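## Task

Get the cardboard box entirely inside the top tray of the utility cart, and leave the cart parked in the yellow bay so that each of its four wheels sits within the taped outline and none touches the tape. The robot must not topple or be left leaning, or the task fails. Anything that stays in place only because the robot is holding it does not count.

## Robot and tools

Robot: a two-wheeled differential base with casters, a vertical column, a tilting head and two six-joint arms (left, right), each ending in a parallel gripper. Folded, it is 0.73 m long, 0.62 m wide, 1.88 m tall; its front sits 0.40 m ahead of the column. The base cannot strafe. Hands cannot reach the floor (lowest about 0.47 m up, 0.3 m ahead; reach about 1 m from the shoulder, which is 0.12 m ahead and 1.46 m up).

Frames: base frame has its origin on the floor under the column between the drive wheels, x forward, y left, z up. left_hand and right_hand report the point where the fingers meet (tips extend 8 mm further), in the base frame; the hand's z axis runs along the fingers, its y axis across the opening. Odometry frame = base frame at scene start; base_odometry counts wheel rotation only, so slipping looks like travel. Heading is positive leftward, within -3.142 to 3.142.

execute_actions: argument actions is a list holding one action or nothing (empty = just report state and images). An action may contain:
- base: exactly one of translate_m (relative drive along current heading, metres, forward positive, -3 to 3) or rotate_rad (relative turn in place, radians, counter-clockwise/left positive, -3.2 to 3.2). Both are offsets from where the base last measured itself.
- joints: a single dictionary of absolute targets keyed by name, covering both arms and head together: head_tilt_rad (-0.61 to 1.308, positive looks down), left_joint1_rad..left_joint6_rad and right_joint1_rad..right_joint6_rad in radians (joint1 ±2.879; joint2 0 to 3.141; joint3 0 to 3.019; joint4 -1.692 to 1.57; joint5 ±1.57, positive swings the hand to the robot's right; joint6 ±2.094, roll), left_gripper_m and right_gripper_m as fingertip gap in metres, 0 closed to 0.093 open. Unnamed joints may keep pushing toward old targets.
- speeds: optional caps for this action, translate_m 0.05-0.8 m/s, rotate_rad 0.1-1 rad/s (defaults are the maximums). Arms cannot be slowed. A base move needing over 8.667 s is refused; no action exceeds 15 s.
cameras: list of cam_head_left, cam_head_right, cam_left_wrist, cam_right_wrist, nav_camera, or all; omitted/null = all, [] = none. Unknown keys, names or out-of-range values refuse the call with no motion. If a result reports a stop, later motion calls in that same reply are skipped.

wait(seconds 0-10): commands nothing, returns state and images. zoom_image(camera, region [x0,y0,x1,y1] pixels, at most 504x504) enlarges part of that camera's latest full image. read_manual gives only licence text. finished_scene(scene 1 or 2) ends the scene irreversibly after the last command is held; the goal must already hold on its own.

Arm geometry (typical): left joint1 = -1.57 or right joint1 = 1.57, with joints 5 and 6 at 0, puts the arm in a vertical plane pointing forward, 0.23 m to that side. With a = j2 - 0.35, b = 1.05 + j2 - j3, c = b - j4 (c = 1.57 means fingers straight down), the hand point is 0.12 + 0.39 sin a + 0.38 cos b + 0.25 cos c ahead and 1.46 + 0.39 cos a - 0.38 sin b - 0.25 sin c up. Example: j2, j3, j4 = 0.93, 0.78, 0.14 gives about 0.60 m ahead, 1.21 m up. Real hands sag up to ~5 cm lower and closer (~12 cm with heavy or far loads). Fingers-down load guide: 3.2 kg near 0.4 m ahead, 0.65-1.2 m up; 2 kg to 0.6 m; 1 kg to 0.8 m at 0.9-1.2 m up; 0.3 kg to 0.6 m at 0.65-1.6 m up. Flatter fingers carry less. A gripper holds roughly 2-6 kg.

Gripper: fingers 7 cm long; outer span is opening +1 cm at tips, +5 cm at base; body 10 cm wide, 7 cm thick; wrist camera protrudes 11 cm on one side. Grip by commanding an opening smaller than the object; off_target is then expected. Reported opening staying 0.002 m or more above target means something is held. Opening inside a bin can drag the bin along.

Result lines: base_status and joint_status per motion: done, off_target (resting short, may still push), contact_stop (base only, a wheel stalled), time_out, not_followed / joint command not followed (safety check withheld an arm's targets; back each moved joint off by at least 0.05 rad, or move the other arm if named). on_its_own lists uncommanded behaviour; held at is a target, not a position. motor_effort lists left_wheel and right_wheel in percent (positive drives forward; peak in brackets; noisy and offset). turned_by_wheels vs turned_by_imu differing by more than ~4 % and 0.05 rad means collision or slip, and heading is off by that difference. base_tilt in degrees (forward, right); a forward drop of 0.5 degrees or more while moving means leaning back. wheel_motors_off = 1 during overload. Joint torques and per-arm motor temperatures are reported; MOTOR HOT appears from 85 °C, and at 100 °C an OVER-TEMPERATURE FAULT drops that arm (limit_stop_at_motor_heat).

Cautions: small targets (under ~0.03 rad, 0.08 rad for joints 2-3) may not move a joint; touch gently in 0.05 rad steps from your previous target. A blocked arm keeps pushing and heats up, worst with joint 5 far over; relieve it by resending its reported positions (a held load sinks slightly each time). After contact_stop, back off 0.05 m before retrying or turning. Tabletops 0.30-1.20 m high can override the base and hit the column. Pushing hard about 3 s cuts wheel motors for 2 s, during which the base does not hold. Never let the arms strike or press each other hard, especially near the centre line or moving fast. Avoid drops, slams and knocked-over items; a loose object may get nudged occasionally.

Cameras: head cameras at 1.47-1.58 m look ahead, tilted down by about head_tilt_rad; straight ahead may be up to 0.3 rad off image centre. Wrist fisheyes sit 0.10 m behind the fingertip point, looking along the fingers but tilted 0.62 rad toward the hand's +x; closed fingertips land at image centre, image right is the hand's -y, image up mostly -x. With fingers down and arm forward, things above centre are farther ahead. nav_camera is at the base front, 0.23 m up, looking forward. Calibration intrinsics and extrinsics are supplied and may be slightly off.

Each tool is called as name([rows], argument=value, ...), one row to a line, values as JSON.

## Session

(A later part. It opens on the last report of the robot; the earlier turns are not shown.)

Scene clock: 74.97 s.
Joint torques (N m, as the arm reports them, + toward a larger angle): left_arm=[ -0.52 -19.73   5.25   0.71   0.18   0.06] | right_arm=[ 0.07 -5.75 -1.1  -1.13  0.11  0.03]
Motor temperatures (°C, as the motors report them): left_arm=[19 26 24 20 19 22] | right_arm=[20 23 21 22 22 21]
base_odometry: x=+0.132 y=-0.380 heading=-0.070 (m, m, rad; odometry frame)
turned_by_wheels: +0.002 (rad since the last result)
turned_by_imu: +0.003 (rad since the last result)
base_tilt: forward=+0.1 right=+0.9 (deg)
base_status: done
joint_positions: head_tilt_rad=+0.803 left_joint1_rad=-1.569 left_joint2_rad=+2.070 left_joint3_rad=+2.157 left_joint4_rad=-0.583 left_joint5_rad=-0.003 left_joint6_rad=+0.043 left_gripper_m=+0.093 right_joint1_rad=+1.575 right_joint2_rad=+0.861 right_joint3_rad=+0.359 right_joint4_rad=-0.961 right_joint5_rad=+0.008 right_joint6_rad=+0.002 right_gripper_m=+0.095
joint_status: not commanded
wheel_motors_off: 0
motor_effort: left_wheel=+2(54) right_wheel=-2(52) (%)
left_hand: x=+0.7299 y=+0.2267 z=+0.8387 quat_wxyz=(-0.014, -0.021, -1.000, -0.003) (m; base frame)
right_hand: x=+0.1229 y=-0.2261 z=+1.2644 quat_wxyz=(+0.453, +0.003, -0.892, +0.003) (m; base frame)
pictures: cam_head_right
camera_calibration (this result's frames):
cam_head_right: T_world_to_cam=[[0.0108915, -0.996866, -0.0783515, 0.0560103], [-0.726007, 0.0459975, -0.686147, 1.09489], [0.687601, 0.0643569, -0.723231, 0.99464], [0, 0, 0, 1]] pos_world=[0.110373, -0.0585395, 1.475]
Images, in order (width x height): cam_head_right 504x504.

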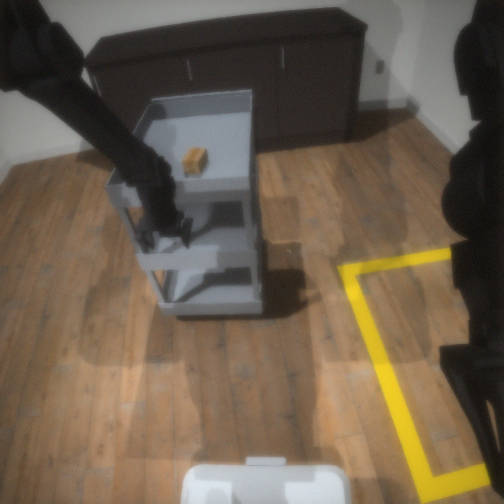

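execute_actions([
  {"base":{"rotate_rad":1.2},"joints":{"left_joint2_rad":1.21,"left_joint3_rad":1.06,"left_joint4_rad":-0.36}},
], cameras=[])

execute_actions([
  {"base":{"translate_m":1.03}},
], cameras=[])

execute_actions([
  {"base":{"rotate_rad":-1.13}},
], cameras=[])

execute_actions([
  {"base":{"translate_m":0.88}},
], cameras=[])

execute_actions([
  {"base":{"rotate_rad":-1.57},"joints":{"head_tilt_rad":0.9}},
], cameras=["cam_head_right","cam_left_wrist"])

Scene clock: 88.40 s.
Joint torques (N m, as the arm reports them, + toward a larger angle): left_arm=[ -0.18 -14.23   4.11   0.82   0.2    0.06] | right_arm=[ 0.   -5.48 -1.14 -1.04  0.11  0.02]
Motor temperatures (°C, as the motors report them): left_arm=[19 26 23 20 19 22] | right_arm=[20 23 21 22 22 21]
base_odometry: x=+0.132 y=-0.380 heading=+1.130 (m, m, rad; odometry frame)
turned_by_wheels: +1.199 (rad since the last result)
turned_by_imu: +1.201 (rad since the last result)
base_tilt: forward=+0.0 right=+0.8 (deg)
base_status: done
joint_positions: head_tilt_rad=+0.803 left_joint1_rad=-1.571 left_joint2_rad=+1.210 left_joint3_rad=+1.047 left_joint4_rad=-0.359 left_joint5_rad=-0.003 left_joint6_rad=+0.043 left_gripper_m=+0.093 right_joint1_rad=+1.575 right_joint2_rad=+0.861 right_joint3_rad=+0.359 right_joint4_rad=-0.961 right_joint5_rad=+0.008 right_joint6_rad=+0.002 right_gripper_m=+0.095
joint_status: all done
wheel_motors_off: 0
motor_effort: left_wheel=-4(39) right_wheel=+4(46) (%)
left_hand: x=+0.5518 y=+0.2249 z=+1.1027 quat_wxyz=(-0.001, -0.022, -1.000, -0.001) (m; base frame)
right_hand: x=+0.1229 y=-0.2261 z=+1.2644 quat_wxyz=(+0.453, +0.003, -0.892, +0.003) (m; base frame)
pictures: none
No camera images: the call's "cameras" was empty. Leave "cameras" out to get every camera's image.

Scene clock: 91.73 s.
Joint torques (N m, as the arm reports them, + toward a larger angle): left_arm=[ -0.26 -14.5    3.81   0.75   0.18   0.1 ] | right_arm=[-0.04 -5.84 -1.13 -1.14  0.11  0.03]
Motor temperatures (°C, as the motors report them): left_arm=[19 26 23 20 19 22] | right_arm=[20 22 21 22 22 21]
base_odometry: x=+0.572 y=+0.552 heading=+1.130 (m, m, rad; odometry frame)
turned_by_wheels: +0.000 (rad since the last result)
turned_by_imu: +0.003 (rad since the last result)
base_tilt: forward=-0.1 right=+0.8 (deg)
base_status: done
joint_positions: head_tilt_rad=+0.803 left_joint1_rad=-1.571 left_joint2_rad=+1.210 left_joint3_rad=+1.051 left_joint4_rad=-0.359 left_joint5_rad=-0.003 left_joint6_rad=+0.043 left_gripper_m=+0.093 right_joint1_rad=+1.575 right_joint2_rad=+0.860 right_joint3_rad=+0.360 right_joint4_rad=-0.961 right_joint5_rad=+0.008 right_joint6_rad=+0.002 right_gripper_m=+0.095
joint_status: not commanded
wheel_motors_off: 0
motor_effort: left_wheel=+2(56) right_wheel=+0(56) (%)
left_hand: x=+0.5539 y=+0.2249 z=+1.1032 quat_wxyz=(-0.003, -0.022, -1.000, -0.001) (m; base frame)
right_hand: x=+0.1240 y=-0.2260 z=+1.2641 quat_wxyz=(+0.452, +0.003, -0.892, +0.003) (m; base frame)
pictures: none
No camera images: the call's "cameras" was empty. Leave "cameras" out to get every camera's image.

Scene clock: 94.40 s.
Joint torques (N m, as the arm reports them, + toward a larger angle): left_arm=[ -0.24 -14.78   3.93   0.79   0.19   0.08] | right_arm=[-0.15 -5.76 -1.34 -0.98  0.12  0.03]
Motor temperatures (°C, as the motors report them): left_arm=[19 26 23 20 19 22] | right_arm=[20 22 21 22 21 21]
base_odometry: x=+0.572 y=+0.552 heading=+0.001 (m, m, rad; odometry frame)
turned_by_wheels: -1.129 (rad since the last result)
turned_by_imu: -1.128 (rad since the last result)
base_tilt: forward=+0.0 right=+1.0 (deg)
base_status: done
joint_positions: head_tilt_rad=+0.803 left_joint1_rad=-1.571 left_joint2_rad=+1.210 left_joint3_rad=+1.051 left_joint4_rad=-0.359 left_joint5_rad=-0.003 left_joint6_rad=+0.043 left_gripper_m=+0.093 right_joint1_rad=+1.575 right_joint2_rad=+0.860 right_joint3_rad=+0.360 right_joint4_rad=-0.961 right_joint5_rad=+0.008 right_joint6_rad=+0.002 right_gripper_m=+0.095
joint_status: not commanded
wheel_motors_off: 0
motor_effort: left_wheel=+2(39) right_wheel=-4(47) (%)
left_hand: x=+0.5539 y=+0.2249 z=+1.1032 quat_wxyz=(-0.003, -0.022, -1.000, -0.001) (m; base frame)
right_hand: x=+0.1240 y=-0.2260 z=+1.2641 quat_wxyz=(+0.452, +0.003, -0.892, +0.003) (m; base frame)
pictures: none
No camera images: the call's "cameras" was empty. Leave "cameras" out to get every camera's image.

Scene clock: 97.53 s.
Joint torques (N m, as the arm reports them, + toward a larger angle): left_arm=[ -0.2  -14.57   3.74   0.98   0.18   0.06] | right_arm=[-0.03 -5.86 -1.29 -1.09  0.13  0.03]
Motor temperatures (°C, as the motors report them): left_arm=[19 26 23 20 19 22] | right_arm=[20 22 21 22 21 21]
base_odometry: x=+1.452 y=+0.552 heading=+0.001 (m, m, rad; odometry frame)
turned_by_wheels: +0.000 (rad since the last result)
turned_by_imu: +0.002 (rad since the last result)
base_tilt: forward=-0.1 right=+0.9 (deg)
base_status: done
joint_positions: head_tilt_rad=+0.803 left_joint1_rad=-1.571 left_joint2_rad=+1.210 left_joint3_rad=+1.053 left_joint4_rad=-0.359 left_joint5_rad=-0.003 left_joint6_rad=+0.043 left_gripper_m=+0.093 right_joint1_rad=+1.575 right_joint2_rad=+0.860 right_joint3_rad=+0.361 right_joint4_rad=-0.961 right_joint5_rad=+0.008 right_joint6_rad=+0.002 right_gripper_m=+0.095
joint_status: not commanded
wheel_motors_off: 0
motor_effort: left_wheel=+1(62) right_wheel=+0(49) (%)
left_hand: x=+0.5554 y=+0.2249 z=+1.1037 quat_wxyz=(-0.004, -0.022, -1.000, -0.001) (m; base frame)
right_hand: x=+0.1244 y=-0.2260 z=+1.2639 quat_wxyz=(+0.452, +0.003, -0.892, +0.003) (m; base frame)
pictures: none
No camera images: the call's "cameras" was empty. Leave "cameras" out to get every camera's image.

Scene clock: 100.63 s.
Joint torques (N m, as the arm reports them, + toward a larger angle): left_arm=[ -0.03 -14.7    3.77   0.8    0.17   0.09] | right_arm=[ 0.24 -5.97 -1.32 -1.1   0.13  0.03]
Motor temperatures (°C, as the motors report them): left_arm=[19 26 23 20 19 22] | right_arm=[20 22 21 22 21 21]
base_odometry: x=+1.452 y=+0.552 heading=-1.569 (m, m, rad; odometry frame)
turned_by_wheels: -1.569 (rad since the last result)
turned_by_imu: -1.567 (rad since the last result)
base_tilt: forward=-0.1 right=+0.8 (deg)
base_status: done
joint_positions: head_tilt_rad=+0.901 left_joint1_rad=-1.571 left_joint2_rad=+1.210 left_joint3_rad=+1.053 left_joint4_rad=-0.359 left_joint5_rad=-0.003 left_joint6_rad=+0.043 left_gripper_m=+0.093 right_joint1_rad=+1.575 right_joint2_rad=+0.860 right_joint3_rad=+0.361 right_joint4_rad=-0.961 right_joint5_rad=+0.008 right_joint6_rad=+0.002 right_gripper_m=+0.095
joint_status: all done
wheel_motors_off: 0
motor_effort: left_wheel=+5(45) right_wheel=-4(46) (%)
left_hand: x=+0.5554 y=+0.2251 z=+1.1037 quat_wxyz=(-0.004, -0.022, -1.000, -0.002) (m; base frame)
right_hand: x=+0.1244 y=-0.2260 z=+1.2639 quat_wxyz=(+0.452, +0.003, -0.892, +0.003) (m; base frame)
pictures: cam_head_right, cam_left_wrist
camera_calibration (this result's frames):
cam_head_right: T_world_to_cam=[[0.00318802, -0.996866, -0.0790406, 0.0574567], [-0.789542, 0.0459975, -0.61197, 0.983836], [0.613688, 0.0643569, -0.786921, 1.09642], [0, 0, 0, 1]] pos_world=[0.103737, -0.0585395, 1.46942]
cam_left_wrist: T_world_to_cam=[[-0.04974, -0.998761, 0.00147362, 0.250911], [-0.800879, 0.0407666, 0.597437, -0.221379], [-0.596757, 0.0285363, -0.801914, 1.33419], [0, 0, 0, 1]] pos_world=[0.631372, 0.221552, 1.2018]
Images, in order (width x height): cam_head_right 504x504, cam_left_wrist 616x616.

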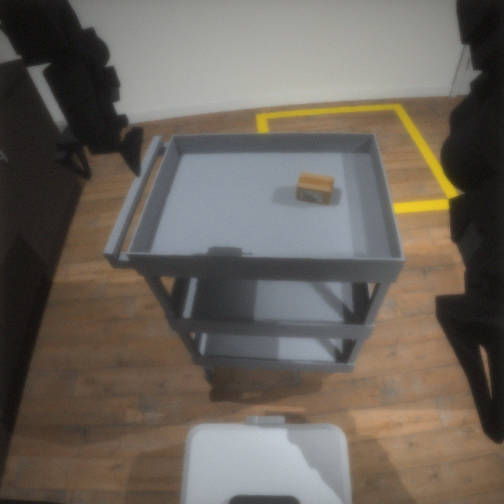

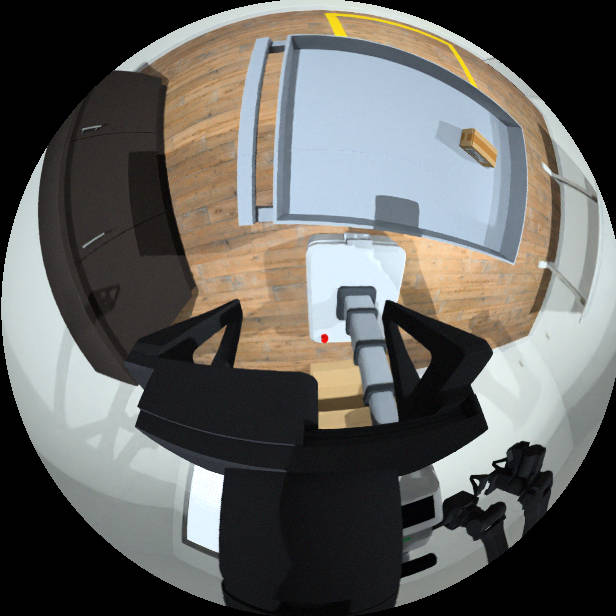

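execute_actions([
  {"base":{"rotate_rad":0.11},"joints":{"left_joint2_rad":1.8,"left_joint3_rad":1.79,"left_joint4_rad":-0.48,"left_joint6_rad":0.17}},
], cameras=["cam_left_wrist"])

Scene clock: 105.30 s.
Joint torques (N m, as the arm reports them, + toward a larger angle): left_arm=[ -0.03 -20.02   5.43   0.52   0.18   0.07] | right_arm=[-0.05 -5.4  -1.3  -1.05  0.12  0.02]
Motor temperatures (°C, as the motors report them): left_arm=[19 26 23 20 19 22] | right_arm=[20 22 21 22 21 21]
base_odometry: x=+1.452 y=+0.552 heading=-1.460 (m, m, rad; odometry frame)
turned_by_wheels: +0.109 (rad since the last result)
turned_by_imu: +0.111 (rad since the last result)
base_tilt: forward=-0.1 right=+0.9 (deg)
base_status: done
joint_positions: head_tilt_rad=+0.901 left_joint1_rad=-1.570 left_joint2_rad=+1.810 left_joint3_rad=+1.773 left_joint4_rad=-0.473 left_joint5_rad=-0.003 left_joint6_rad=+0.163 left_gripper_m=+0.093 right_joint1_rad=+1.575 right_joint2_rad=+0.860 right_joint3_rad=+0.361 right_joint4_rad=-0.961 right_joint5_rad=+0.008 right_joint6_rad=+0.002 right_gripper_m=+0.095
joint_status: all done
wheel_motors_off: 0
motor_effort: left_wheel=-6(25) right_wheel=+6(23) (%)
left_hand: x=+0.6882 y=+0.2260 z=+0.9137 quat_wxyz=(-0.007, -0.081, -0.997, -0.003) (m; base frame)
right_hand: x=+0.1244 y=-0.2260 z=+1.2639 quat_wxyz=(+0.452, +0.003, -0.892, +0.003) (m; base frame)
pictures: cam_left_wrist
camera_calibration (this result's frames):
cam_left_wrist: T_world_to_cam=[[-0.168541, -0.985694, -0.00133506, 0.340068], [-0.793301, 0.13484, 0.59371, -0.0246194], [-0.585036, 0.101123, -0.804678, 1.2391], [0, 0, 0, 1]] pos_world=[0.762702, 0.21322, 1.01215]
Images, in order (width x height): cam_left_wrist 616x616.

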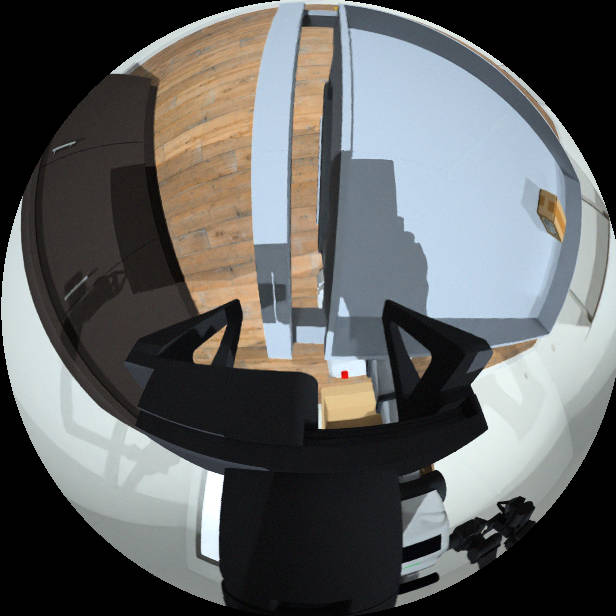

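execute_actions([
  {"base":{"rotate_rad":0.017}},
], cameras=[])

execute_actions([
  {"base":{"translate_m":0.03},"joints":{"left_joint2_rad":1.94,"left_joint3_rad":1.91}},
], cameras=[])

execute_actions([
  {"joints":{"left_joint2_rad":2.07,"left_joint3_rad":2.03}},
], cameras=[])

execute_actions([
  {"joints":{"left_gripper_m":0.04}},
], cameras=["cam_left_wrist"])

execute_actions([
  {"base":{"translate_m":-0.17},"speeds":{"translate_m":0.08},"joints":{"left_joint6_rad":0.0}},
], cameras=["cam_head_right"])

Scene clock: 111.30 s.
Joint torques (N m, as the arm reports them, + toward a larger angle): left_arm=[ -0.55 -20.36   5.33   0.62   0.17   0.08] | right_arm=[ 0.01 -5.76 -1.34 -1.03  0.12  0.02]
Motor temperatures (°C, as the motors report them): left_arm=[19 26 23 20 19 22] | right_arm=[20 22 21 22 21 21]
base_odometry: x=+1.452 y=+0.552 heading=-1.443 (m, m, rad; odometry frame)
turned_by_wheels: +0.016 (rad since the last result)
turned_by_imu: +0.017 (rad since the last result)
base_tilt: forward=+0.0 right=+0.9 (deg)
base_status: done
joint_positions: head_tilt_rad=+0.901 left_joint1_rad=-1.565 left_joint2_rad=+1.810 left_joint3_rad=+1.773 left_joint4_rad=-0.473 left_joint5_rad=-0.003 left_joint6_rad=+0.163 left_gripper_m=+0.093 right_joint1_rad=+1.575 right_joint2_rad=+0.860 right_joint3_rad=+0.361 right_joint4_rad=-0.961 right_joint5_rad=+0.008 right_joint6_rad=+0.002 right_gripper_m=+0.095
joint_status: not commanded
wheel_motors_off: 0
motor_effort: left_wheel=-3(31) right_wheel=+5(28) (%)
left_hand: x=+0.6882 y=+0.2295 z=+0.9137 quat_wxyz=(-0.006, -0.080, -0.997, -0.004) (m; base frame)
right_hand: x=+0.1244 y=-0.2260 z=+1.2639 quat_wxyz=(+0.452, +0.003, -0.892, +0.003) (m; base frame)
pictures: none
No camera images: the call's "cameras" was empty. Leave "cameras" out to get every camera's image.

Scene clock: 112.33 s.
Joint torques (N m, as the arm reports them, + toward a larger angle): left_arm=[ -0.27 -18.4    4.71   0.89   0.16   0.09] | right_arm=[-0.05 -5.47 -1.19 -1.07  0.12  0.02]
Motor temperatures (°C, as the motors report them): left_arm=[19 26 23 20 19 22] | right_arm=[20 22 21 22 21 21]
base_odometry: x=+1.456 y=+0.523 heading=-1.445 (m, m, rad; odometry frame)
turned_by_wheels: -0.002 (rad since the last result)
turned_by_imu: -0.001 (rad since the last result)
base_tilt: forward=-0.1 right=+0.8 (deg)
base_status: done
joint_positions: head_tilt_rad=+0.902 left_joint1_rad=-1.565 left_joint2_rad=+1.927 left_joint3_rad=+1.903 left_joint4_rad=-0.475 left_joint5_rad=-0.003 left_joint6_rad=+0.163 left_gripper_m=+0.093 right_joint1_rad=+1.575 right_joint2_rad=+0.860 right_joint3_rad=+0.360 right_joint4_rad=-0.961 right_joint5_rad=+0.008 right_joint6_rad=+0.002 right_gripper_m=+0.095
joint_status: all done
wheel_motors_off: 0
motor_effort: left_wheel=-4(46) right_wheel=+1(53) (%)
left_hand: x=+0.6977 y=+0.2298 z=+0.8713 quat_wxyz=(-0.012, -0.080, -0.997, -0.005) (m; base frame)
right_hand: x=+0.1239 y=-0.2260 z=+1.2641 quat_wxyz=(+0.452, +0.003, -0.892, +0.003) (m; base frame)
pictures: none
No camera images: the call's "cameras" was empty. Leave "cameras" out to get every camera's image.

Scene clock: 113.57 s.
Joint torques (N m, as the arm reports them, + toward a larger angle): left_arm=[ -0.25 -20.34   5.11   0.74   0.14   0.09] | right_arm=[-0.23 -5.8  -1.25 -1.09  0.12  0.03]
Motor temperatures (°C, as the motors report them): left_arm=[19 26 23 20 19 22] | right_arm=[20 22 21 22 21 21]
base_odometry: x=+1.456 y=+0.523 heading=-1.445 (m, m, rad; odometry frame)
turned_by_wheels: +0.000 (rad since the last result)
turned_by_imu: +0.000 (rad since the last result)
base_tilt: forward=+0.0 right=+0.9 (deg)
base_status: not commanded
joint_positions: head_tilt_rad=+0.902 left_joint1_rad=-1.565 left_joint2_rad=+2.072 left_joint3_rad=+2.016 left_joint4_rad=-0.475 left_joint5_rad=-0.003 left_joint6_rad=+0.163 left_gripper_m=+0.093 right_joint1_rad=+1.575 right_joint2_rad=+0.860 right_joint3_rad=+0.360 right_joint4_rad=-0.961 right_joint5_rad=+0.008 right_joint6_rad=+0.002 right_gripper_m=+0.095
joint_status: all done
wheel_motors_off: 0
motor_effort: left_wheel=-3(6) right_wheel=+2(2) (%)
left_hand: x=+0.6743 y=+0.2300 z=+0.8100 quat_wxyz=(+0.004, -0.080, -0.997, -0.004) (m; base frame)
right_hand: x=+0.1239 y=-0.2260 z=+1.2641 quat_wxyz=(+0.452, +0.003, -0.892, +0.003) (m; base frame)
pictures: none
No camera images: the call's "cameras" was empty. Leave "cameras" out to get every camera's image.

Scene clock: 114.17 s.
Joint torques (N m, as the arm reports them, + toward a larger angle): left_arm=[ -0.43 -19.1    4.85   0.72  -0.31  -0.01] | right_arm=[-0.24 -5.7  -1.15 -1.08  0.12  0.01]
Motor temperatures (°C, as the motors report them): left_arm=[19 26 23 20 19 22] | right_arm=[20 22 21 22 21 21]
base_odometry: x=+1.456 y=+0.523 heading=-1.445 (m, m, rad; odometry frame)
turned_by_wheels: +0.000 (rad since the last result)
turned_by_imu: +0.000 (rad since the last result)
base_tilt: forward=+0.0 right=+0.9 (deg)
base_status: not commanded
joint_positions: head_tilt_rad=+0.902 left_joint1_rad=-1.568 left_joint2_rad=+2.072 left_joint3_rad=+2.016 left_joint4_rad=-0.475 left_joint5_rad=+0.012 left_joint6_rad=+0.169 left_gripper_m=+0.064 right_joint1_rad=+1.575 right_joint2_rad=+0.860 right_joint3_rad=+0.360 right_joint4_rad=-0.961 right_joint5_rad=+0.008 right_joint6_rad=+0.002 right_gripper_m=+0.095
joint_status: left_gripper_m off_target (ended at +0.064, target +0.040)
wheel_motors_off: 0
motor_effort: left_wheel=-8(6) right_wheel=+2(2) (%)
left_hand: x=+0.6741 y=+0.2244 z=+0.8098 quat_wxyz=(+0.004, -0.084, -0.996, +0.005) (m; base frame)
right_hand: x=+0.1239 y=-0.2260 z=+1.2641 quat_wxyz=(+0.452, +0.003, -0.892, +0.003) (m; base frame)
pictures: cam_left_wrist
camera_calibration (this result's frames):
cam_left_wrist: T_world_to_cam=[[-0.173839, -0.984638, 0.0163761, 0.325034], [-0.779697, 0.147776, 0.608469, 0.00211753], [-0.601542, 0.0930072, -0.793409, 1.15121], [0, 0, 0, 1]] pos_world=[0.750657, 0.212656, 0.906772]
Images, in order (width x height): cam_left_wrist 616x616.

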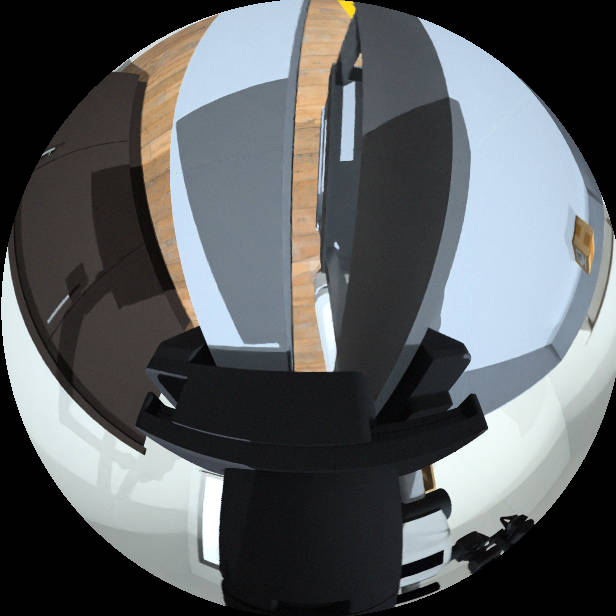

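Scene clock: 117.00 s.
Joint torques (N m, as the arm reports them, + toward a larger angle): left_arm=[  0.32 -19.03   4.56  -0.12  -0.29   0.91] | right_arm=[ 0.04 -5.62 -1.09 -0.93  0.12  0.02]
Motor temperatures (°C, as the motors report them): left_arm=[19 27 23 20 19 22] | right_arm=[20 22 21 22 21 21]
base_odometry: x=+1.434 y=+0.691 heading=-1.447 (m, m, rad; odometry frame)
turned_by_wheels: -0.002 (rad since the last result)
turned_by_imu: -0.001 (rad since the last result)
base_tilt: forward=+0.0 right=+1.1 (deg)
base_status: done
joint_positions: head_tilt_rad=+0.902 left_joint1_rad=-1.575 left_joint2_rad=+2.074 left_joint3_rad=+2.023 left_joint4_rad=-0.460 left_joint5_rad=+0.010 left_joint6_rad=-0.076 left_gripper_m=+0.064 right_joint1_rad=+1.575 right_joint2_rad=+0.860 right_joint3_rad=+0.359 right_joint4_rad=-0.961 right_joint5_rad=+0.008 right_joint6_rad=+0.002 right_gripper_m=+0.095
joint_status: left_joint6_rad off_target (ended at -0.076, target +0.000)
wheel_motors_off: 0
motor_effort: left_wheel=+0(49) right_wheel=+1(53) (%)
left_hand: x=+0.6805 y=+0.2196 z=+0.8098 quat_wxyz=(-0.006, +0.037, -0.999, +0.007) (m; base frame)
right_hand: x=+0.1233 y=-0.2260 z=+1.2644 quat_wxyz=(+0.452, +0.003, -0.892, +0.003) (m; base frame)
pictures: cam_head_right
camera_calibration (this result's frames):
cam_head_right: T_world_to_cam=[[0.00310331, -0.996866, -0.079044, 0.0574661], [-0.790198, 0.0459975, -0.611123, 0.982565], [0.612844, 0.0643569, -0.787579, 1.09747], [0, 0, 0, 1]] pos_world=[0.103662, -0.0585395, 1.46936]
Images, in order (width x height): cam_head_right 504x504.

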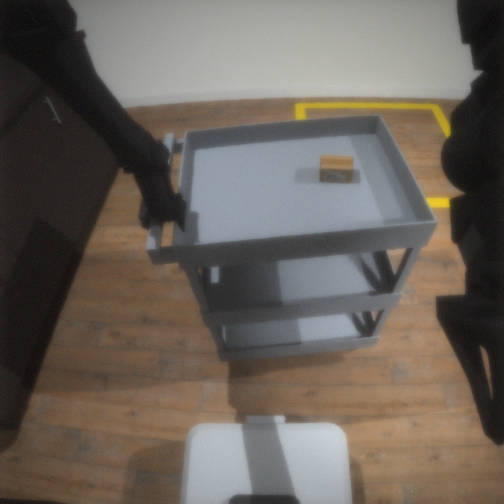

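execute_actions([
  {"base":{"translate_m":-0.17},"speeds":{"translate_m":0.1},"joints":{"left_joint6_rad":-0.28}},
], cameras=[])

execute_actions([
  {"base":{"rotate_rad":-0.2},"speeds":{"rotate_rad":0.15},"joints":{"left_joint6_rad":-0.52}},
], cameras=[])

execute_actions([
  {"base":{"rotate_rad":-0.2},"speeds":{"rotate_rad":0.15},"joints":{"left_joint6_rad":-0.8}},
], cameras=[])

execute_actions([
  {"base":{"rotate_rad":-0.2},"speeds":{"rotate_rad":0.15},"joints":{"left_joint6_rad":-1.12}},
], cameras=["cam_head_right"])

Scene clock: 124.20 s.
Joint torques (N m, as the arm reports them, + toward a larger angle): left_arm=[  1.42 -19.74   4.09   0.23  -0.17   0.94] | right_arm=[ 0.04 -5.77 -1.14 -1.02  0.11  0.03]
Motor temperatures (°C, as the motors report them): left_arm=[19 27 23 20 19 22] | right_arm=[20 22 21 22 21 21]
base_odometry: x=+1.413 y=+0.860 heading=-1.449 (m, m, rad; odometry frame)
turned_by_wheels: -0.002 (rad since the last result)
turned_by_imu: +0.000 (rad since the last result)
base_tilt: forward=-0.1 right=+1.0 (deg)
base_status: done
joint_positions: head_tilt_rad=+0.902 left_joint1_rad=-1.595 left_joint2_rad=+2.078 left_joint3_rad=+2.029 left_joint4_rad=-0.466 left_joint5_rad=+0.006 left_joint6_rad=-0.358 left_gripper_m=+0.063 right_joint1_rad=+1.575 right_joint2_rad=+0.860 right_joint3_rad=+0.358 right_joint4_rad=-0.961 right_joint5_rad=+0.008 right_joint6_rad=+0.002 right_gripper_m=+0.095
joint_status: left_joint6_rad off_target (ended at -0.358, target -0.280)
wheel_motors_off: 0
motor_effort: left_wheel=-4(54) right_wheel=+1(50) (%)
left_hand: x=+0.6797 y=+0.2025 z=+0.8089 quat_wxyz=(-0.001, +0.172, -0.985, +0.014) (m; base frame)
right_hand: x=+0.1229 y=-0.2261 z=+1.2645 quat_wxyz=(+0.453, +0.003, -0.892, +0.003) (m; base frame)
pictures: none
No camera images: the call's "cameras" was empty. Leave "cameras" out to get every camera's image.

Scene clock: 126.20 s.
Joint torques (N m, as the arm reports them, + toward a larger angle): left_arm=[ -1.25 -19.8    4.42   0.17  -0.63   0.47] | right_arm=[-0.25 -6.12 -1.1  -1.04  0.11  0.04]
Motor temperatures (°C, as the motors report them): left_arm=[19 27 23 20 19 22] | right_arm=[20 22 21 22 21 21]
base_odometry: x=+1.413 y=+0.860 heading=-1.648 (m, m, rad; odometry frame)
turned_by_wheels: -0.199 (rad since the last result)
turned_by_imu: -0.195 (rad since the last result)
base_tilt: forward=-0.2 right=+0.9 (deg)
base_status: done
joint_positions: head_tilt_rad=+0.902 left_joint1_rad=-1.561 left_joint2_rad=+2.077 left_joint3_rad=+2.025 left_joint4_rad=-0.464 left_joint5_rad=+0.022 left_joint6_rad=-0.559 left_gripper_m=+0.064 right_joint1_rad=+1.575 right_joint2_rad=+0.860 right_joint3_rad=+0.358 right_joint4_rad=-0.961 right_joint5_rad=+0.008 right_joint6_rad=+0.002 right_gripper_m=+0.095
joint_status: left_joint6_rad off_target (ended at -0.559, target -0.520)
wheel_motors_off: 0
motor_effort: left_wheel=+0(61) right_wheel=+0(34) (%)
left_hand: x=+0.6792 y=+0.2294 z=+0.8089 quat_wxyz=(-0.002, +0.278, -0.961, +0.007) (m; base frame)
right_hand: x=+0.1229 y=-0.2261 z=+1.2645 quat_wxyz=(+0.453, +0.003, -0.892, +0.003) (m; base frame)
pictures: none
No camera images: the call's "cameras" was empty. Leave "cameras" out to get every camera's image.

Scene clock: 128.07 s.
Joint torques (N m, as the arm reports them, + toward a larger angle): left_arm=[ -0.22 -19.18   4.96  -0.2   -0.55   0.83] | right_arm=[-0.05 -5.86 -1.15 -1.04  0.13  0.03]
Motor temperatures (°C, as the motors report them): left_arm=[19 27 23 20 19 23] | right_arm=[20 22 21 22 21 21]
base_odometry: x=+1.414 y=+0.860 heading=-1.847 (m, m, rad; odometry frame)
turned_by_wheels: -0.199 (rad since the last result)
turned_by_imu: -0.197 (rad since the last result)
base_tilt: forward=+0.0 right=+1.0 (deg)
base_status: done
joint_positions: head_tilt_rad=+0.902 left_joint1_rad=-1.570 left_joint2_rad=+2.074 left_joint3_rad=+2.016 left_joint4_rad=-0.456 left_joint5_rad=+0.017 left_joint6_rad=-0.870 left_gripper_m=+0.064 right_joint1_rad=+1.575 right_joint2_rad=+0.860 right_joint3_rad=+0.358 right_joint4_rad=-0.961 right_joint5_rad=+0.008 right_joint6_rad=+0.002 right_gripper_m=+0.095
joint_status: left_joint6_rad off_target (ended at -0.870, target -0.800)
wheel_motors_off: 0
motor_effort: left_wheel=+3(65) right_wheel=-1(23) (%)
left_hand: x=+0.6779 y=+0.2223 z=+0.8091 quat_wxyz=(-0.001, +0.421, -0.907, +0.010) (m; base frame)
right_hand: x=+0.1229 y=-0.2261 z=+1.2645 quat_wxyz=(+0.453, +0.003, -0.892, +0.003) (m; base frame)
pictures: none
No camera images: the call's "cameras" was empty. Leave "cameras" out to get every camera's image.

Scene clock: 130.00 s.
Joint torques (N m, as the arm reports them, + toward a larger angle): left_arm=[ -1.77 -19.54   4.64  -0.59  -0.49   0.53] | right_arm=[-0.05 -5.55 -1.09 -1.1   0.12  0.03]
Motor temperatures (°C, as the motors report them): left_arm=[19 27 23 20 19 23] | right_arm=[20 22 21 22 21 21]
base_odometry: x=+1.413 y=+0.860 heading=-2.046 (m, m, rad; odometry frame)
turned_by_wheels: -0.199 (rad since the last result)
turned_by_imu: -0.198 (rad since the last result)
base_tilt: forward=+0.0 right=+1.0 (deg)
base_status: done
joint_positions: head_tilt_rad=+0.902 left_joint1_rad=-1.547 left_joint2_rad=+2.074 left_joint3_rad=+2.022 left_joint4_rad=-0.447 left_joint5_rad=+0.015 left_joint6_rad=-1.163 left_gripper_m=+0.064 right_joint1_rad=+1.575 right_joint2_rad=+0.860 right_joint3_rad=+0.358 right_joint4_rad=-0.961 right_joint5_rad=+0.008 right_joint6_rad=+0.002 right_gripper_m=+0.095
joint_status: left_joint6_rad off_target (ended at -1.163, target -1.120)
wheel_motors_off: 0
motor_effort: left_wheel=+3(48) right_wheel=-5(24) (%)
left_hand: x=+0.6829 y=+0.2421 z=+0.8098 quat_wxyz=(-0.012, +0.554, -0.832, +0.004) (m; base frame)
right_hand: x=+0.1229 y=-0.2261 z=+1.2645 quat_wxyz=(+0.453, +0.003, -0.892, +0.003) (m; base frame)
pictures: cam_head_right
camera_calibration (this result's frames):
cam_head_right: T_world_to_cam=[[0.00309439, -0.996866, -0.0790443, 0.0574671], [-0.790267, 0.0459975, -0.611034, 0.982431], [0.612755, 0.0643569, -0.787648, 1.09758], [0, 0, 0, 1]] pos_world=[0.103654, -0.0585395, 1.46935]
Images, in order (width x height): cam_head_right 504x504.

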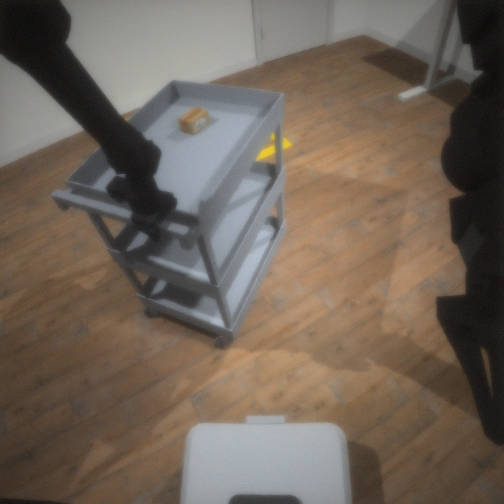

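execute_actions([
  {"base":{"rotate_rad":-0.2},"speeds":{"rotate_rad":0.15},"joints":{"left_joint6_rad":-1.47}},
], cameras=[])

execute_actions([
  {"base":{"rotate_rad":-0.2},"speeds":{"rotate_rad":0.15},"joints":{"left_joint6_rad":-1.88}},
], cameras=["cam_head_right"])

Scene clock: 135.50 s.
Joint torques (N m, as the arm reports them, + toward a larger angle): left_arm=[ -2.14 -19.09   4.52  -0.52  -0.06   0.87] | right_arm=[-0.02 -5.63 -1.01 -1.09  0.13  0.02]
Motor temperatures (°C, as the motors report them): left_arm=[19 27 23 20 19 23] | right_arm=[20 22 21 22 21 21]
base_odometry: x=+1.413 y=+0.860 heading=-2.245 (m, m, rad; odometry frame)
turned_by_wheels: -0.199 (rad since the last result)
turned_by_imu: -0.197 (rad since the last result)
base_tilt: forward=+0.1 right=+0.7 (deg)
base_status: done
joint_positions: head_tilt_rad=+0.902 left_joint1_rad=-1.543 left_joint2_rad=+2.074 left_joint3_rad=+2.022 left_joint4_rad=-0.450 left_joint5_rad=+0.001 left_joint6_rad=-1.540 left_gripper_m=+0.064 right_joint1_rad=+1.575 right_joint2_rad=+0.860 right_joint3_rad=+0.358 right_joint4_rad=-0.961 right_joint5_rad=+0.008 right_joint6_rad=+0.002 right_gripper_m=+0.095
joint_status: left_joint6_rad off_target (ended at -1.540, target -1.470)
wheel_motors_off: 0
motor_effort: left_wheel=+2(35) right_wheel=-5(29) (%)
left_hand: x=+0.6821 y=+0.2480 z=+0.8099 quat_wxyz=(-0.015, +0.701, -0.713, -0.001) (m; base frame)
right_hand: x=+0.1229 y=-0.2261 z=+1.2645 quat_wxyz=(+0.453, +0.003, -0.892, +0.003) (m; base frame)
pictures: none
No camera images: the call's "cameras" was empty. Leave "cameras" out to get every camera's image.

Scene clock: 137.57 s.
Joint torques (N m, as the arm reports them, + toward a larger angle): left_arm=[ -2.73 -19.64   4.53  -0.35   0.29   0.75] | right_arm=[-0.16 -5.72 -1.18 -1.04  0.12  0.02]
Motor temperatures (°C, as the motors report them): left_arm=[19 27 23 20 19 23] | right_arm=[20 22 21 22 21 21]
base_odometry: x=+1.413 y=+0.860 heading=-2.444 (m, m, rad; odometry frame)
turned_by_wheels: -0.199 (rad since the last result)
turned_by_imu: -0.198 (rad since the last result)
base_tilt: forward=-0.1 right=+0.9 (deg)
base_status: done
joint_positions: head_tilt_rad=+0.902 left_joint1_rad=-1.536 left_joint2_rad=+2.075 left_joint3_rad=+2.022 left_joint4_rad=-0.453 left_joint5_rad=-0.010 left_joint6_rad=-1.943 left_gripper_m=+0.063 right_joint1_rad=+1.575 right_joint2_rad=+0.860 right_joint3_rad=+0.358 right_joint4_rad=-0.961 right_joint5_rad=+0.008 right_joint6_rad=+0.002 right_gripper_m=+0.095
joint_status: left_joint6_rad off_target (ended at -1.943, target -1.880)
wheel_motors_off: 0
motor_effort: left_wheel=+4(33) right_wheel=-6(30) (%)
left_hand: x=+0.6812 y=+0.2565 z=+0.8099 quat_wxyz=(-0.022, +0.830, -0.557, -0.004) (m; base frame)
right_hand: x=+0.1229 y=-0.2261 z=+1.2645 quat_wxyz=(+0.453, +0.003, -0.892, +0.003) (m; base frame)
pictures: cam_head_right
camera_calibration (this result's frames):
cam_head_right: T_world_to_cam=[[0.00309439, -0.996866, -0.0790443, 0.0574671], [-0.790267, 0.0459975, -0.611034, 0.982431], [0.612755, 0.0643569, -0.787648, 1.09758], [0, 0, 0, 1]] pos_world=[0.103654, -0.0585395, 1.46935]
Images, in order (width x height): cam_head_right 504x504.

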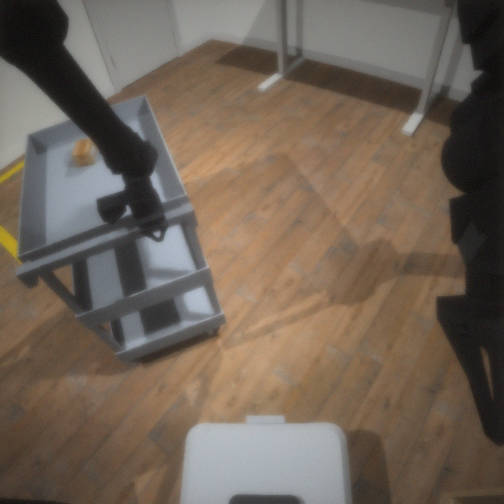

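Regrip with wrist flipped by π.

execute_actions([
  {"joints":{"left_gripper_m":0.093,"left_joint1_rad":-1.536,"left_joint6_rad":-1.943}},
], cameras=[])

execute_actions([
  {"joints":{"left_joint2_rad":1.86,"left_joint3_rad":1.8}},
], cameras=[])

execute_actions([
  {"joints":{"left_joint6_rad":1.2}},
], cameras=["cam_left_wrist"])

Scene clock: 140.80 s.
Joint torques (N m, as the arm reports them, + toward a larger angle): left_arm=[  0.12 -18.75   4.46   0.47   0.16   0.14] | right_arm=[ 0.11 -5.78 -1.04 -1.04  0.13  0.03]
Motor temperatures (°C, as the motors report them): left_arm=[19 27 23 20 19 23] | right_arm=[20 22 21 22 21 21]
base_odometry: x=+1.413 y=+0.860 heading=-2.444 (m, m, rad; odometry frame)
turned_by_wheels: +0.000 (rad since the last result)
turned_by_imu: +0.001 (rad since the last result)
base_tilt: forward=+0.0 right=+0.9 (deg)
base_status: not commanded
joint_positions: head_tilt_rad=+0.902 left_joint1_rad=-1.535 left_joint2_rad=+2.075 left_joint3_rad=+2.022 left_joint4_rad=-0.470 left_joint5_rad=-0.005 left_joint6_rad=-1.951 left_gripper_m=+0.093 right_joint1_rad=+1.575 right_joint2_rad=+0.860 right_joint3_rad=+0.358 right_joint4_rad=-0.961 right_joint5_rad=+0.008 right_joint6_rad=+0.002 right_gripper_m=+0.095
joint_status: all done
wheel_motors_off: 0
motor_effort: left_wheel=+5(4) right_wheel=-7(7) (%)
left_hand: x=+0.6771 y=+0.2562 z=+0.8098 quat_wxyz=(-0.015, +0.833, -0.553, -0.010) (m; base frame)
right_hand: x=+0.1229 y=-0.2261 z=+1.2645 quat_wxyz=(+0.453, +0.003, -0.892, +0.003) (m; base frame)
pictures: none
No camera images: the call's "cameras" was empty. Leave "cameras" out to get every camera's image.

Scene clock: 141.87 s.
Joint torques (N m, as the arm reports them, + toward a larger angle): left_arm=[ -0.52 -17.97   3.98   0.36   0.1    0.06] | right_arm=[ 0.   -5.64 -1.01 -1.03  0.11  0.02]
Motor temperatures (°C, as the motors report them): left_arm=[19 27 23 20 19 23] | right_arm=[20 22 21 22 21 21]
base_odometry: x=+1.413 y=+0.860 heading=-2.444 (m, m, rad; odometry frame)
turned_by_wheels: +0.000 (rad since the last result)
turned_by_imu: +0.000 (rad since the last result)
base_tilt: forward=-0.1 right=+1.0 (deg)
base_status: not commanded
joint_positions: head_tilt_rad=+0.902 left_joint1_rad=-1.531 left_joint2_rad=+1.843 left_joint3_rad=+1.801 left_joint4_rad=-0.471 left_joint5_rad=-0.004 left_joint6_rad=-1.949 left_gripper_m=+0.093 right_joint1_rad=+1.575 right_joint2_rad=+0.860 right_joint3_rad=+0.358 right_joint4_rad=-0.961 right_joint5_rad=+0.008 right_joint6_rad=+0.002 right_gripper_m=+0.095
joint_status: all done
wheel_motors_off: 0
motor_effort: left_wheel=+8(10) right_wheel=-8(9) (%)
left_hand: x=+0.6869 y=+0.2562 z=+0.9009 quat_wxyz=(-0.019, +0.833, -0.553, -0.006) (m; base frame)
right_hand: x=+0.1229 y=-0.2261 z=+1.2645 quat_wxyz=(+0.453, +0.003, -0.892, +0.003) (m; base frame)
pictures: none
No camera images: the call's "cameras" was empty. Leave "cameras" out to get every camera's image.

Scene clock: 144.20 s.
Joint torques (N m, as the arm reports them, + toward a larger angle): left_arm=[ -0.18 -18.11   3.93   0.49   0.27   0.09] | right_arm=[ 0.11 -5.95 -1.1  -1.    0.11  0.03]
Motor temperatures (°C, as the motors report them): left_arm=[19 27 23 20 19 23] | right_arm=[20 22 21 22 21 21]
base_odometry: x=+1.413 y=+0.860 heading=-2.444 (m, m, rad; odometry frame)
turned_by_wheels: +0.000 (rad since the last result)
turned_by_imu: +0.001 (rad since the last result)
base_tilt: forward=+0.0 right=+0.9 (deg)
base_status: not commanded
joint_positions: head_tilt_rad=+0.902 left_joint1_rad=-1.531 left_joint2_rad=+1.843 left_joint3_rad=+1.801 left_joint4_rad=-0.471 left_joint5_rad=-0.004 left_joint6_rad=+1.193 left_gripper_m=+0.093 right_joint1_rad=+1.575 right_joint2_rad=+0.860 right_joint3_rad=+0.358 right_joint4_rad=-0.961 right_joint5_rad=+0.008 right_joint6_rad=+0.002 right_gripper_m=+0.095
joint_status: all done
wheel_motors_off: 0
motor_effort: left_wheel=+7(9) right_wheel=-8(8) (%)
left_hand: x=+0.6869 y=+0.2562 z=+0.9009 quat_wxyz=(+0.006, -0.554, -0.833, -0.019) (m; base frame)
right_hand: x=+0.1229 y=-0.2261 z=+1.2645 quat_wxyz=(+0.453, +0.003, -0.892, +0.003) (m; base frame)
pictures: cam_left_wrist
camera_calibration (this result's frames):
cam_left_wrist: T_world_to_cam=[[-0.924674, -0.38026, -0.0194932, 0.750265], [-0.307052, 0.714426, 0.62874, -0.536147], [-0.225158, 0.587365, -0.777371, 0.828647], [0, 0, 0, 1]] pos_world=[0.715702, 0.181614, 0.995889]
Images, in order (width x height): cam_left_wrist 616x616.

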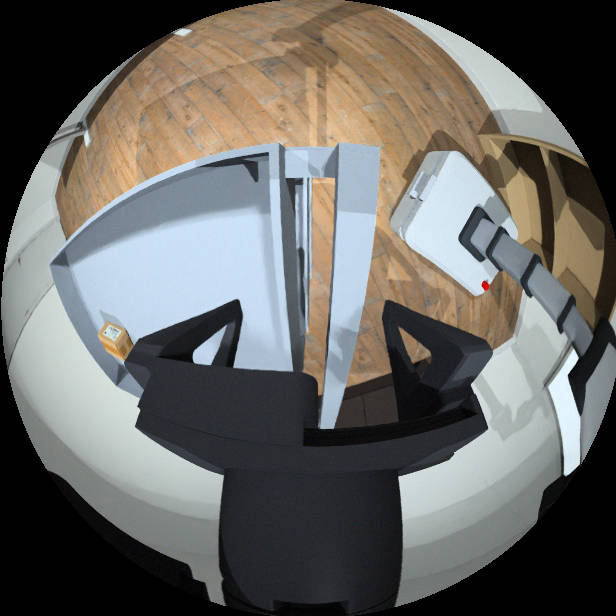

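execute_actions([
  {"joints":{"left_joint2_rad":1.92,"left_joint3_rad":1.855}},
], cameras=[])

execute_actions([
  {"joints":{"left_joint2_rad":1.97,"left_joint3_rad":1.905}},
], cameras=[])

execute_actions([
  {"joints":{"left_joint2_rad":2.02,"left_joint3_rad":1.96}},
], cameras=[])

execute_actions([
  {"joints":{"left_joint2_rad":2.075,"left_joint3_rad":2.02}},
], cameras=[])

execute_actions([
  {"joints":{"left_gripper_m":0.04}},
], cameras=["cam_left_wrist"])

Scene clock: 149.33 s.
Joint torques (N m, as the arm reports them, + toward a larger angle): left_arm=[  0.18 -18.57   4.88   0.48   0.25   0.07] | right_arm=[ 0.06 -5.26 -1.16 -1.03  0.12  0.02]
Motor temperatures (°C, as the motors report them): left_arm=[19 27 23 20 19 22] | right_arm=[20 22 21 22 21 21]
base_odometry: x=+1.413 y=+0.860 heading=-2.444 (m, m, rad; odometry frame)
turned_by_wheels: +0.000 (rad since the last result)
turned_by_imu: +0.001 (rad since the last result)
base_tilt: forward=-0.1 right=+0.8 (deg)
base_status: not commanded
joint_positions: head_tilt_rad=+0.902 left_joint1_rad=-1.531 left_joint2_rad=+1.911 left_joint3_rad=+1.839 left_joint4_rad=-0.472 left_joint5_rad=-0.004 left_joint6_rad=+1.193 left_gripper_m=+0.093 right_joint1_rad=+1.575 right_joint2_rad=+0.860 right_joint3_rad=+0.358 right_joint4_rad=-0.961 right_joint5_rad=+0.008 right_joint6_rad=+0.002 right_gripper_m=+0.095
joint_status: all done
wheel_motors_off: 0
motor_effort: left_wheel=+6(11) right_wheel=-8(8) (%)
left_hand: x=+0.6697 y=+0.2569 z=+0.8693 quat_wxyz=(+0.019, -0.553, -0.833, -0.010) (m; base frame)
right_hand: x=+0.1229 y=-0.2261 z=+1.2645 quat_wxyz=(+0.453, +0.003, -0.892, +0.003) (m; base frame)
pictures: none
No camera images: the call's "cameras" was empty. Leave "cameras" out to get every camera's image.

Scene clock: 150.00 s.
Joint torques (N m, as the arm reports them, + toward a larger angle): left_arm=[ -0.4  -17.74   5.18   0.39   0.26   0.07] | right_arm=[-0.07 -5.59 -1.07 -1.05  0.13  0.02]
Motor temperatures (°C, as the motors report them): left_arm=[19 27 23 20 19 22] | right_arm=[20 22 21 22 21 21]
base_odometry: x=+1.413 y=+0.860 heading=-2.444 (m, m, rad; odometry frame)
turned_by_wheels: +0.000 (rad since the last result)
turned_by_imu: +0.000 (rad since the last result)
base_tilt: forward=+0.0 right=+0.9 (deg)
base_status: not commanded
joint_positions: head_tilt_rad=+0.902 left_joint1_rad=-1.531 left_joint2_rad=+1.952 left_joint3_rad=+1.885 left_joint4_rad=-0.472 left_joint5_rad=-0.004 left_joint6_rad=+1.193 left_gripper_m=+0.093 right_joint1_rad=+1.575 right_joint2_rad=+0.860 right_joint3_rad=+0.358 right_joint4_rad=-0.961 right_joint5_rad=+0.008 right_joint6_rad=+0.002 right_gripper_m=+0.095
joint_status: all done
wheel_motors_off: 0
motor_effort: left_wheel=+10(10) right_wheel=-8(8) (%)
left_hand: x=+0.6724 y=+0.2575 z=+0.8546 quat_wxyz=(+0.017, -0.553, -0.833, -0.011) (m; base frame)
right_hand: x=+0.1229 y=-0.2261 z=+1.2645 quat_wxyz=(+0.453, +0.003, -0.892, +0.003) (m; base frame)
pictures: none
No camera images: the call's "cameras" was empty. Leave "cameras" out to get every camera's image.

Scene clock: 150.70 s.
Joint torques (N m, as the arm reports them, + toward a larger angle): left_arm=[  0.19 -17.68   5.16   0.33   0.27   0.06] | right_arm=[-0.04 -5.67 -1.05 -1.05  0.12  0.03]
Motor temperatures (°C, as the motors report them): left_arm=[19 27 23 20 19 22] | right_arm=[20 22 21 22 21 21]
base_odometry: x=+1.413 y=+0.860 heading=-2.444 (m, m, rad; odometry frame)
turned_by_wheels: +0.000 (rad since the last result)
turned_by_imu: +0.000 (rad since the last result)
base_tilt: forward=+0.0 right=+1.0 (deg)
base_status: not commanded
joint_positions: head_tilt_rad=+0.902 left_joint1_rad=-1.531 left_joint2_rad=+2.004 left_joint3_rad=+1.941 left_joint4_rad=-0.472 left_joint5_rad=-0.004 left_joint6_rad=+1.193 left_gripper_m=+0.093 right_joint1_rad=+1.575 right_joint2_rad=+0.860 right_joint3_rad=+0.358 right_joint4_rad=-0.961 right_joint5_rad=+0.008 right_joint6_rad=+0.002 right_gripper_m=+0.095
joint_status: all done
wheel_motors_off: 0
motor_effort: left_wheel=+9(9) right_wheel=-8(8) (%)
left_hand: x=+0.6739 y=+0.2582 z=+0.8354 quat_wxyz=(+0.015, -0.554, -0.833, -0.013) (m; base frame)
right_hand: x=+0.1229 y=-0.2261 z=+1.2645 quat_wxyz=(+0.453, +0.003, -0.892, +0.003) (m; base frame)
pictures: none
No camera images: the call's "cameras" was empty. Leave "cameras" out to get every camera's image.

Scene clock: 151.43 s.
Joint torques (N m, as the arm reports them, + toward a larger angle): left_arm=[ -0.22 -18.     5.18   0.48   0.27   0.07] | right_arm=[-0.14 -5.47 -1.04 -1.06  0.11  0.02]
Motor temperatures (°C, as the motors report them): left_arm=[19 27 23 20 19 22] | right_arm=[20 22 21 22 21 21]
base_odometry: x=+1.413 y=+0.860 heading=-2.444 (m, m, rad; odometry frame)
turned_by_wheels: +0.000 (rad since the last result)
turned_by_imu: +0.000 (rad since the last result)
base_tilt: forward=-0.1 right=+0.9 (deg)
base_status: not commanded
joint_positions: head_tilt_rad=+0.902 left_joint1_rad=-1.531 left_joint2_rad=+2.060 left_joint3_rad=+2.001 left_joint4_rad=-0.472 left_joint5_rad=-0.004 left_joint6_rad=+1.193 left_gripper_m=+0.093 right_joint1_rad=+1.575 right_joint2_rad=+0.860 right_joint3_rad=+0.358 right_joint4_rad=-0.961 right_joint5_rad=+0.008 right_joint6_rad=+0.002 right_gripper_m=+0.095
joint_status: all done
wheel_motors_off: 0
motor_effort: left_wheel=+9(9) right_wheel=-8(8) (%)
left_hand: x=+0.6737 y=+0.2589 z=+0.8147 quat_wxyz=(+0.014, -0.554, -0.833, -0.014) (m; base frame)
right_hand: x=+0.1229 y=-0.2261 z=+1.2645 quat_wxyz=(+0.453, +0.003, -0.892, +0.003) (m; base frame)
pictures: none
No camera images: the call's "cameras" was empty. Leave "cameras" out to get every camera's image.

Scene clock: 152.07 s.
Joint torques (N m, as the arm reports them, + toward a larger angle): left_arm=[ -0.42 -17.86   4.59   0.12   0.38   0.08] | right_arm=[ 0.02 -5.62 -0.92 -0.96  0.12  0.03]
Motor temperatures (°C, as the motors report them): left_arm=[19 27 23 20 19 22] | right_arm=[20 22 21 22 21 21]
base_odometry: x=+1.413 y=+0.860 heading=-2.444 (m, m, rad; odometry frame)
turned_by_wheels: +0.000 (rad since the last result)
turned_by_imu: +0.000 (rad since the last result)
base_tilt: forward=+0.0 right=+0.9 (deg)
base_status: not commanded
joint_positions: head_tilt_rad=+0.902 left_joint1_rad=-1.530 left_joint2_rad=+2.062 left_joint3_rad=+2.009 left_joint4_rad=-0.466 left_joint5_rad=-0.007 left_joint6_rad=+1.194 left_gripper_m=+0.064 right_joint1_rad=+1.575 right_joint2_rad=+0.860 right_joint3_rad=+0.358 right_joint4_rad=-0.961 right_joint5_rad=+0.008 right_joint6_rad=+0.002 right_gripper_m=+0.095
joint_status: left_gripper_m off_target (ended at +0.064, target +0.040)
wheel_motors_off: 0
motor_effort: left_wheel=+12(8) right_wheel=-8(10) (%)
left_hand: x=+0.6789 y=+0.2611 z=+0.8151 quat_wxyz=(+0.010, -0.553, -0.833, -0.019) (m; base frame)
right_hand: x=+0.1229 y=-0.2261 z=+1.2645 quat_wxyz=(+0.453, +0.003, -0.892, +0.003) (m; base frame)
pictures: cam_left_wrist
camera_calibration (this result's frames):
cam_left_wrist: T_world_to_cam=[[-0.924473, -0.380907, -0.0161007, 0.740312], [-0.304199, 0.711526, 0.633399, -0.493118], [-0.22981, 0.590458, -0.773658, 0.756629], [0, 0, 0, 1]] pos_world=[0.708274, 0.186099, 0.909632]
Images, in order (width x height): cam_left_wrist 616x616.

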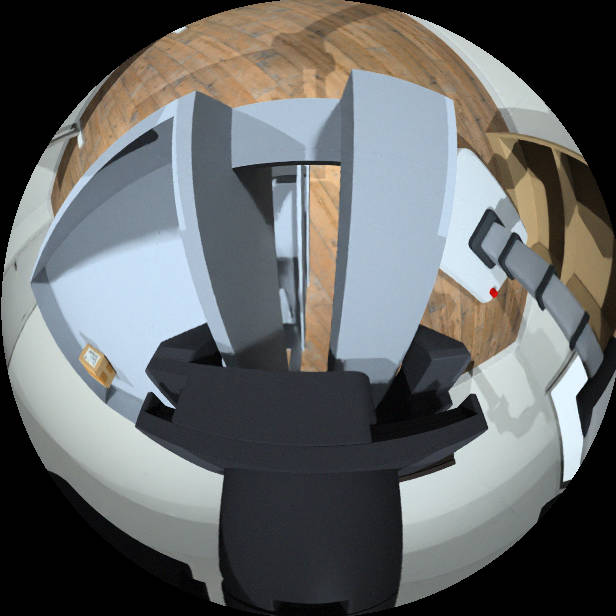

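execute_actions([
  {"base":{"rotate_rad":-0.2},"speeds":{"rotate_rad":0.15},"joints":{"left_joint6_rad":0.9}},
], cameras=[])

execute_actions([
  {"base":{"translate_m":0.15},"speeds":{"translate_m":0.1},"joints":{"left_joint6_rad":0.65}},
], cameras=[])

execute_actions([
  {"base":{"translate_m":0.15},"speeds":{"translate_m":0.1},"joints":{"left_joint6_rad":0.43}},
], cameras=["cam_head_left"])

Scene clock: 159.80 s.
Joint torques (N m, as the arm reports them, + toward a larger angle): left_arm=[ -3.47 -18.46   4.27   0.43  -0.04   0.66] | right_arm=[ 0.06 -5.77 -1.1  -1.01  0.13  0.02]
Motor temperatures (°C, as the motors report them): left_arm=[19 27 23 20 19 22] | right_arm=[20 22 21 22 21 21]
base_odometry: x=+1.413 y=+0.860 heading=-2.642 (m, m, rad; odometry frame)
turned_by_wheels: -0.198 (rad since the last result)
turned_by_imu: -0.196 (rad since the last result)
base_tilt: forward=+0.1 right=+1.0 (deg)
base_status: done
joint_positions: head_tilt_rad=+0.902 left_joint1_rad=-1.486 left_joint2_rad=+2.067 left_joint3_rad=+2.015 left_joint4_rad=-0.473 left_joint5_rad=+0.004 left_joint6_rad=+0.844 left_gripper_m=+0.064 right_joint1_rad=+1.575 right_joint2_rad=+0.860 right_joint3_rad=+0.358 right_joint4_rad=-0.961 right_joint5_rad=+0.008 right_joint6_rad=+0.002 right_gripper_m=+0.095
joint_status: left_joint6_rad off_target (ended at +0.844, target +0.900)
wheel_motors_off: 0
motor_effort: left_wheel=+9(30) right_wheel=-7(27) (%)
left_hand: x=+0.6758 y=+0.2964 z=+0.8150 quat_wxyz=(+0.015, -0.390, -0.920, -0.032) (m; base frame)
right_hand: x=+0.1229 y=-0.2261 z=+1.2645 quat_wxyz=(+0.453, +0.003, -0.892, +0.003) (m; base frame)
pictures: none
No camera images: the call's "cameras" was empty. Leave "cameras" out to get every camera's image.

Scene clock: 162.10 s.
Joint torques (N m, as the arm reports them, + toward a larger angle): left_arm=[  1.89 -17.87   4.66   1.05   1.3    1.11] | right_arm=[ 0.03 -4.99 -1.18 -1.09  0.11  0.02]
Motor temperatures (°C, as the motors report them): left_arm=[19 27 23 20 19 23] | right_arm=[20 22 21 22 21 21]
base_odometry: x=+1.281 y=+0.788 heading=-2.643 (m, m, rad; odometry frame)
turned_by_wheels: -0.001 (rad since the last result)
turned_by_imu: +0.000 (rad since the last result)
base_tilt: forward=-0.1 right=+0.9 (deg)
base_status: done
joint_positions: head_tilt_rad=+0.902 left_joint1_rad=-1.563 left_joint2_rad=+2.062 left_joint3_rad=+2.009 left_joint4_rad=-0.484 left_joint5_rad=-0.038 left_joint6_rad=+0.559 left_gripper_m=+0.064 right_joint1_rad=+1.575 right_joint2_rad=+0.860 right_joint3_rad=+0.358 right_joint4_rad=-0.961 right_joint5_rad=+0.008 right_joint6_rad=+0.002 right_gripper_m=+0.095
joint_status: left_joint6_rad off_target (ended at +0.560, target +0.650)
wheel_motors_off: 0
motor_effort: left_wheel=-1(65) right_wheel=+2(35) (%)
left_hand: x=+0.6744 y=+0.2379 z=+0.8144 quat_wxyz=(+0.013, -0.274, -0.961, -0.020) (m; base frame)
right_hand: x=+0.1229 y=-0.2261 z=+1.2645 quat_wxyz=(+0.453, +0.003, -0.892, +0.003) (m; base frame)
pictures: none
No camera images: the call's "cameras" was empty. Leave "cameras" out to get every camera's image.

Scene clock: 164.47 s.
Joint torques (N m, as the arm reports them, + toward a larger angle): left_arm=[  2.36 -17.88   4.87   1.24   1.2    0.98] | right_arm=[-0.01 -5.85 -1.02 -1.1   0.12  0.02]
Motor temperatures (°C, as the motors report them): left_arm=[19 27 23 20 20 23] | right_arm=[20 22 21 22 21 21]
base_odometry: x=+1.150 y=+0.717 heading=-2.644 (m, m, rad; odometry frame)
turned_by_wheels: -0.001 (rad since the last result)
turned_by_imu: +0.000 (rad since the last result)
base_tilt: forward=+0.1 right=+0.9 (deg)
base_status: done
joint_positions: head_tilt_rad=+0.902 left_joint1_rad=-1.562 left_joint2_rad=+2.061 left_joint3_rad=+2.006 left_joint4_rad=-0.489 left_joint5_rad=-0.034 left_joint6_rad=+0.349 left_gripper_m=+0.064 right_joint1_rad=+1.575 right_joint2_rad=+0.859 right_joint3_rad=+0.358 right_joint4_rad=-0.961 right_joint5_rad=+0.008 right_joint6_rad=+0.002 right_gripper_m=+0.095
joint_status: left_joint6_rad off_target (ended at +0.349, target +0.430)
wheel_motors_off: 0
motor_effort: left_wheel=+0(40) right_wheel=+2(40) (%)
left_hand: x=+0.6720 y=+0.2376 z=+0.8145 quat_wxyz=(+0.014, -0.171, -0.985, -0.019) (m; base frame)
right_hand: x=+0.1229 y=-0.2261 z=+1.2646 quat_wxyz=(+0.452, +0.003, -0.892, +0.003) (m; base frame)
pictures: cam_head_left
camera_calibration (this result's frames):
cam_head_left: T_world_to_cam=[[0.00924131, -0.997768, -0.0661351, 0.150538], [-0.804846, 0.0318268, -0.59263, 0.949045], [0.593412, 0.0587052, -0.802755, 1.12356], [0, 0, 0, 1]] pos_world=[0.0957101, 0.0540381, 1.47433]
Images, in order (width x height): cam_head_left 504x504.

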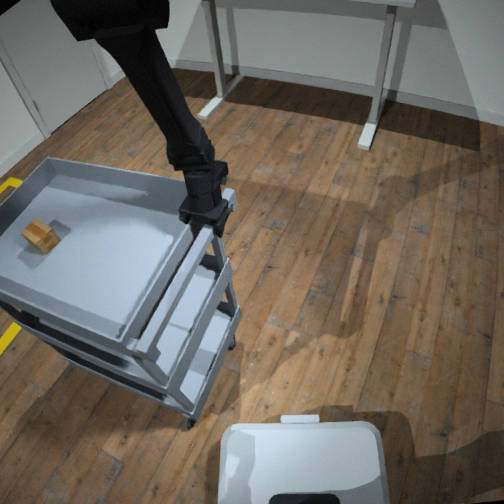

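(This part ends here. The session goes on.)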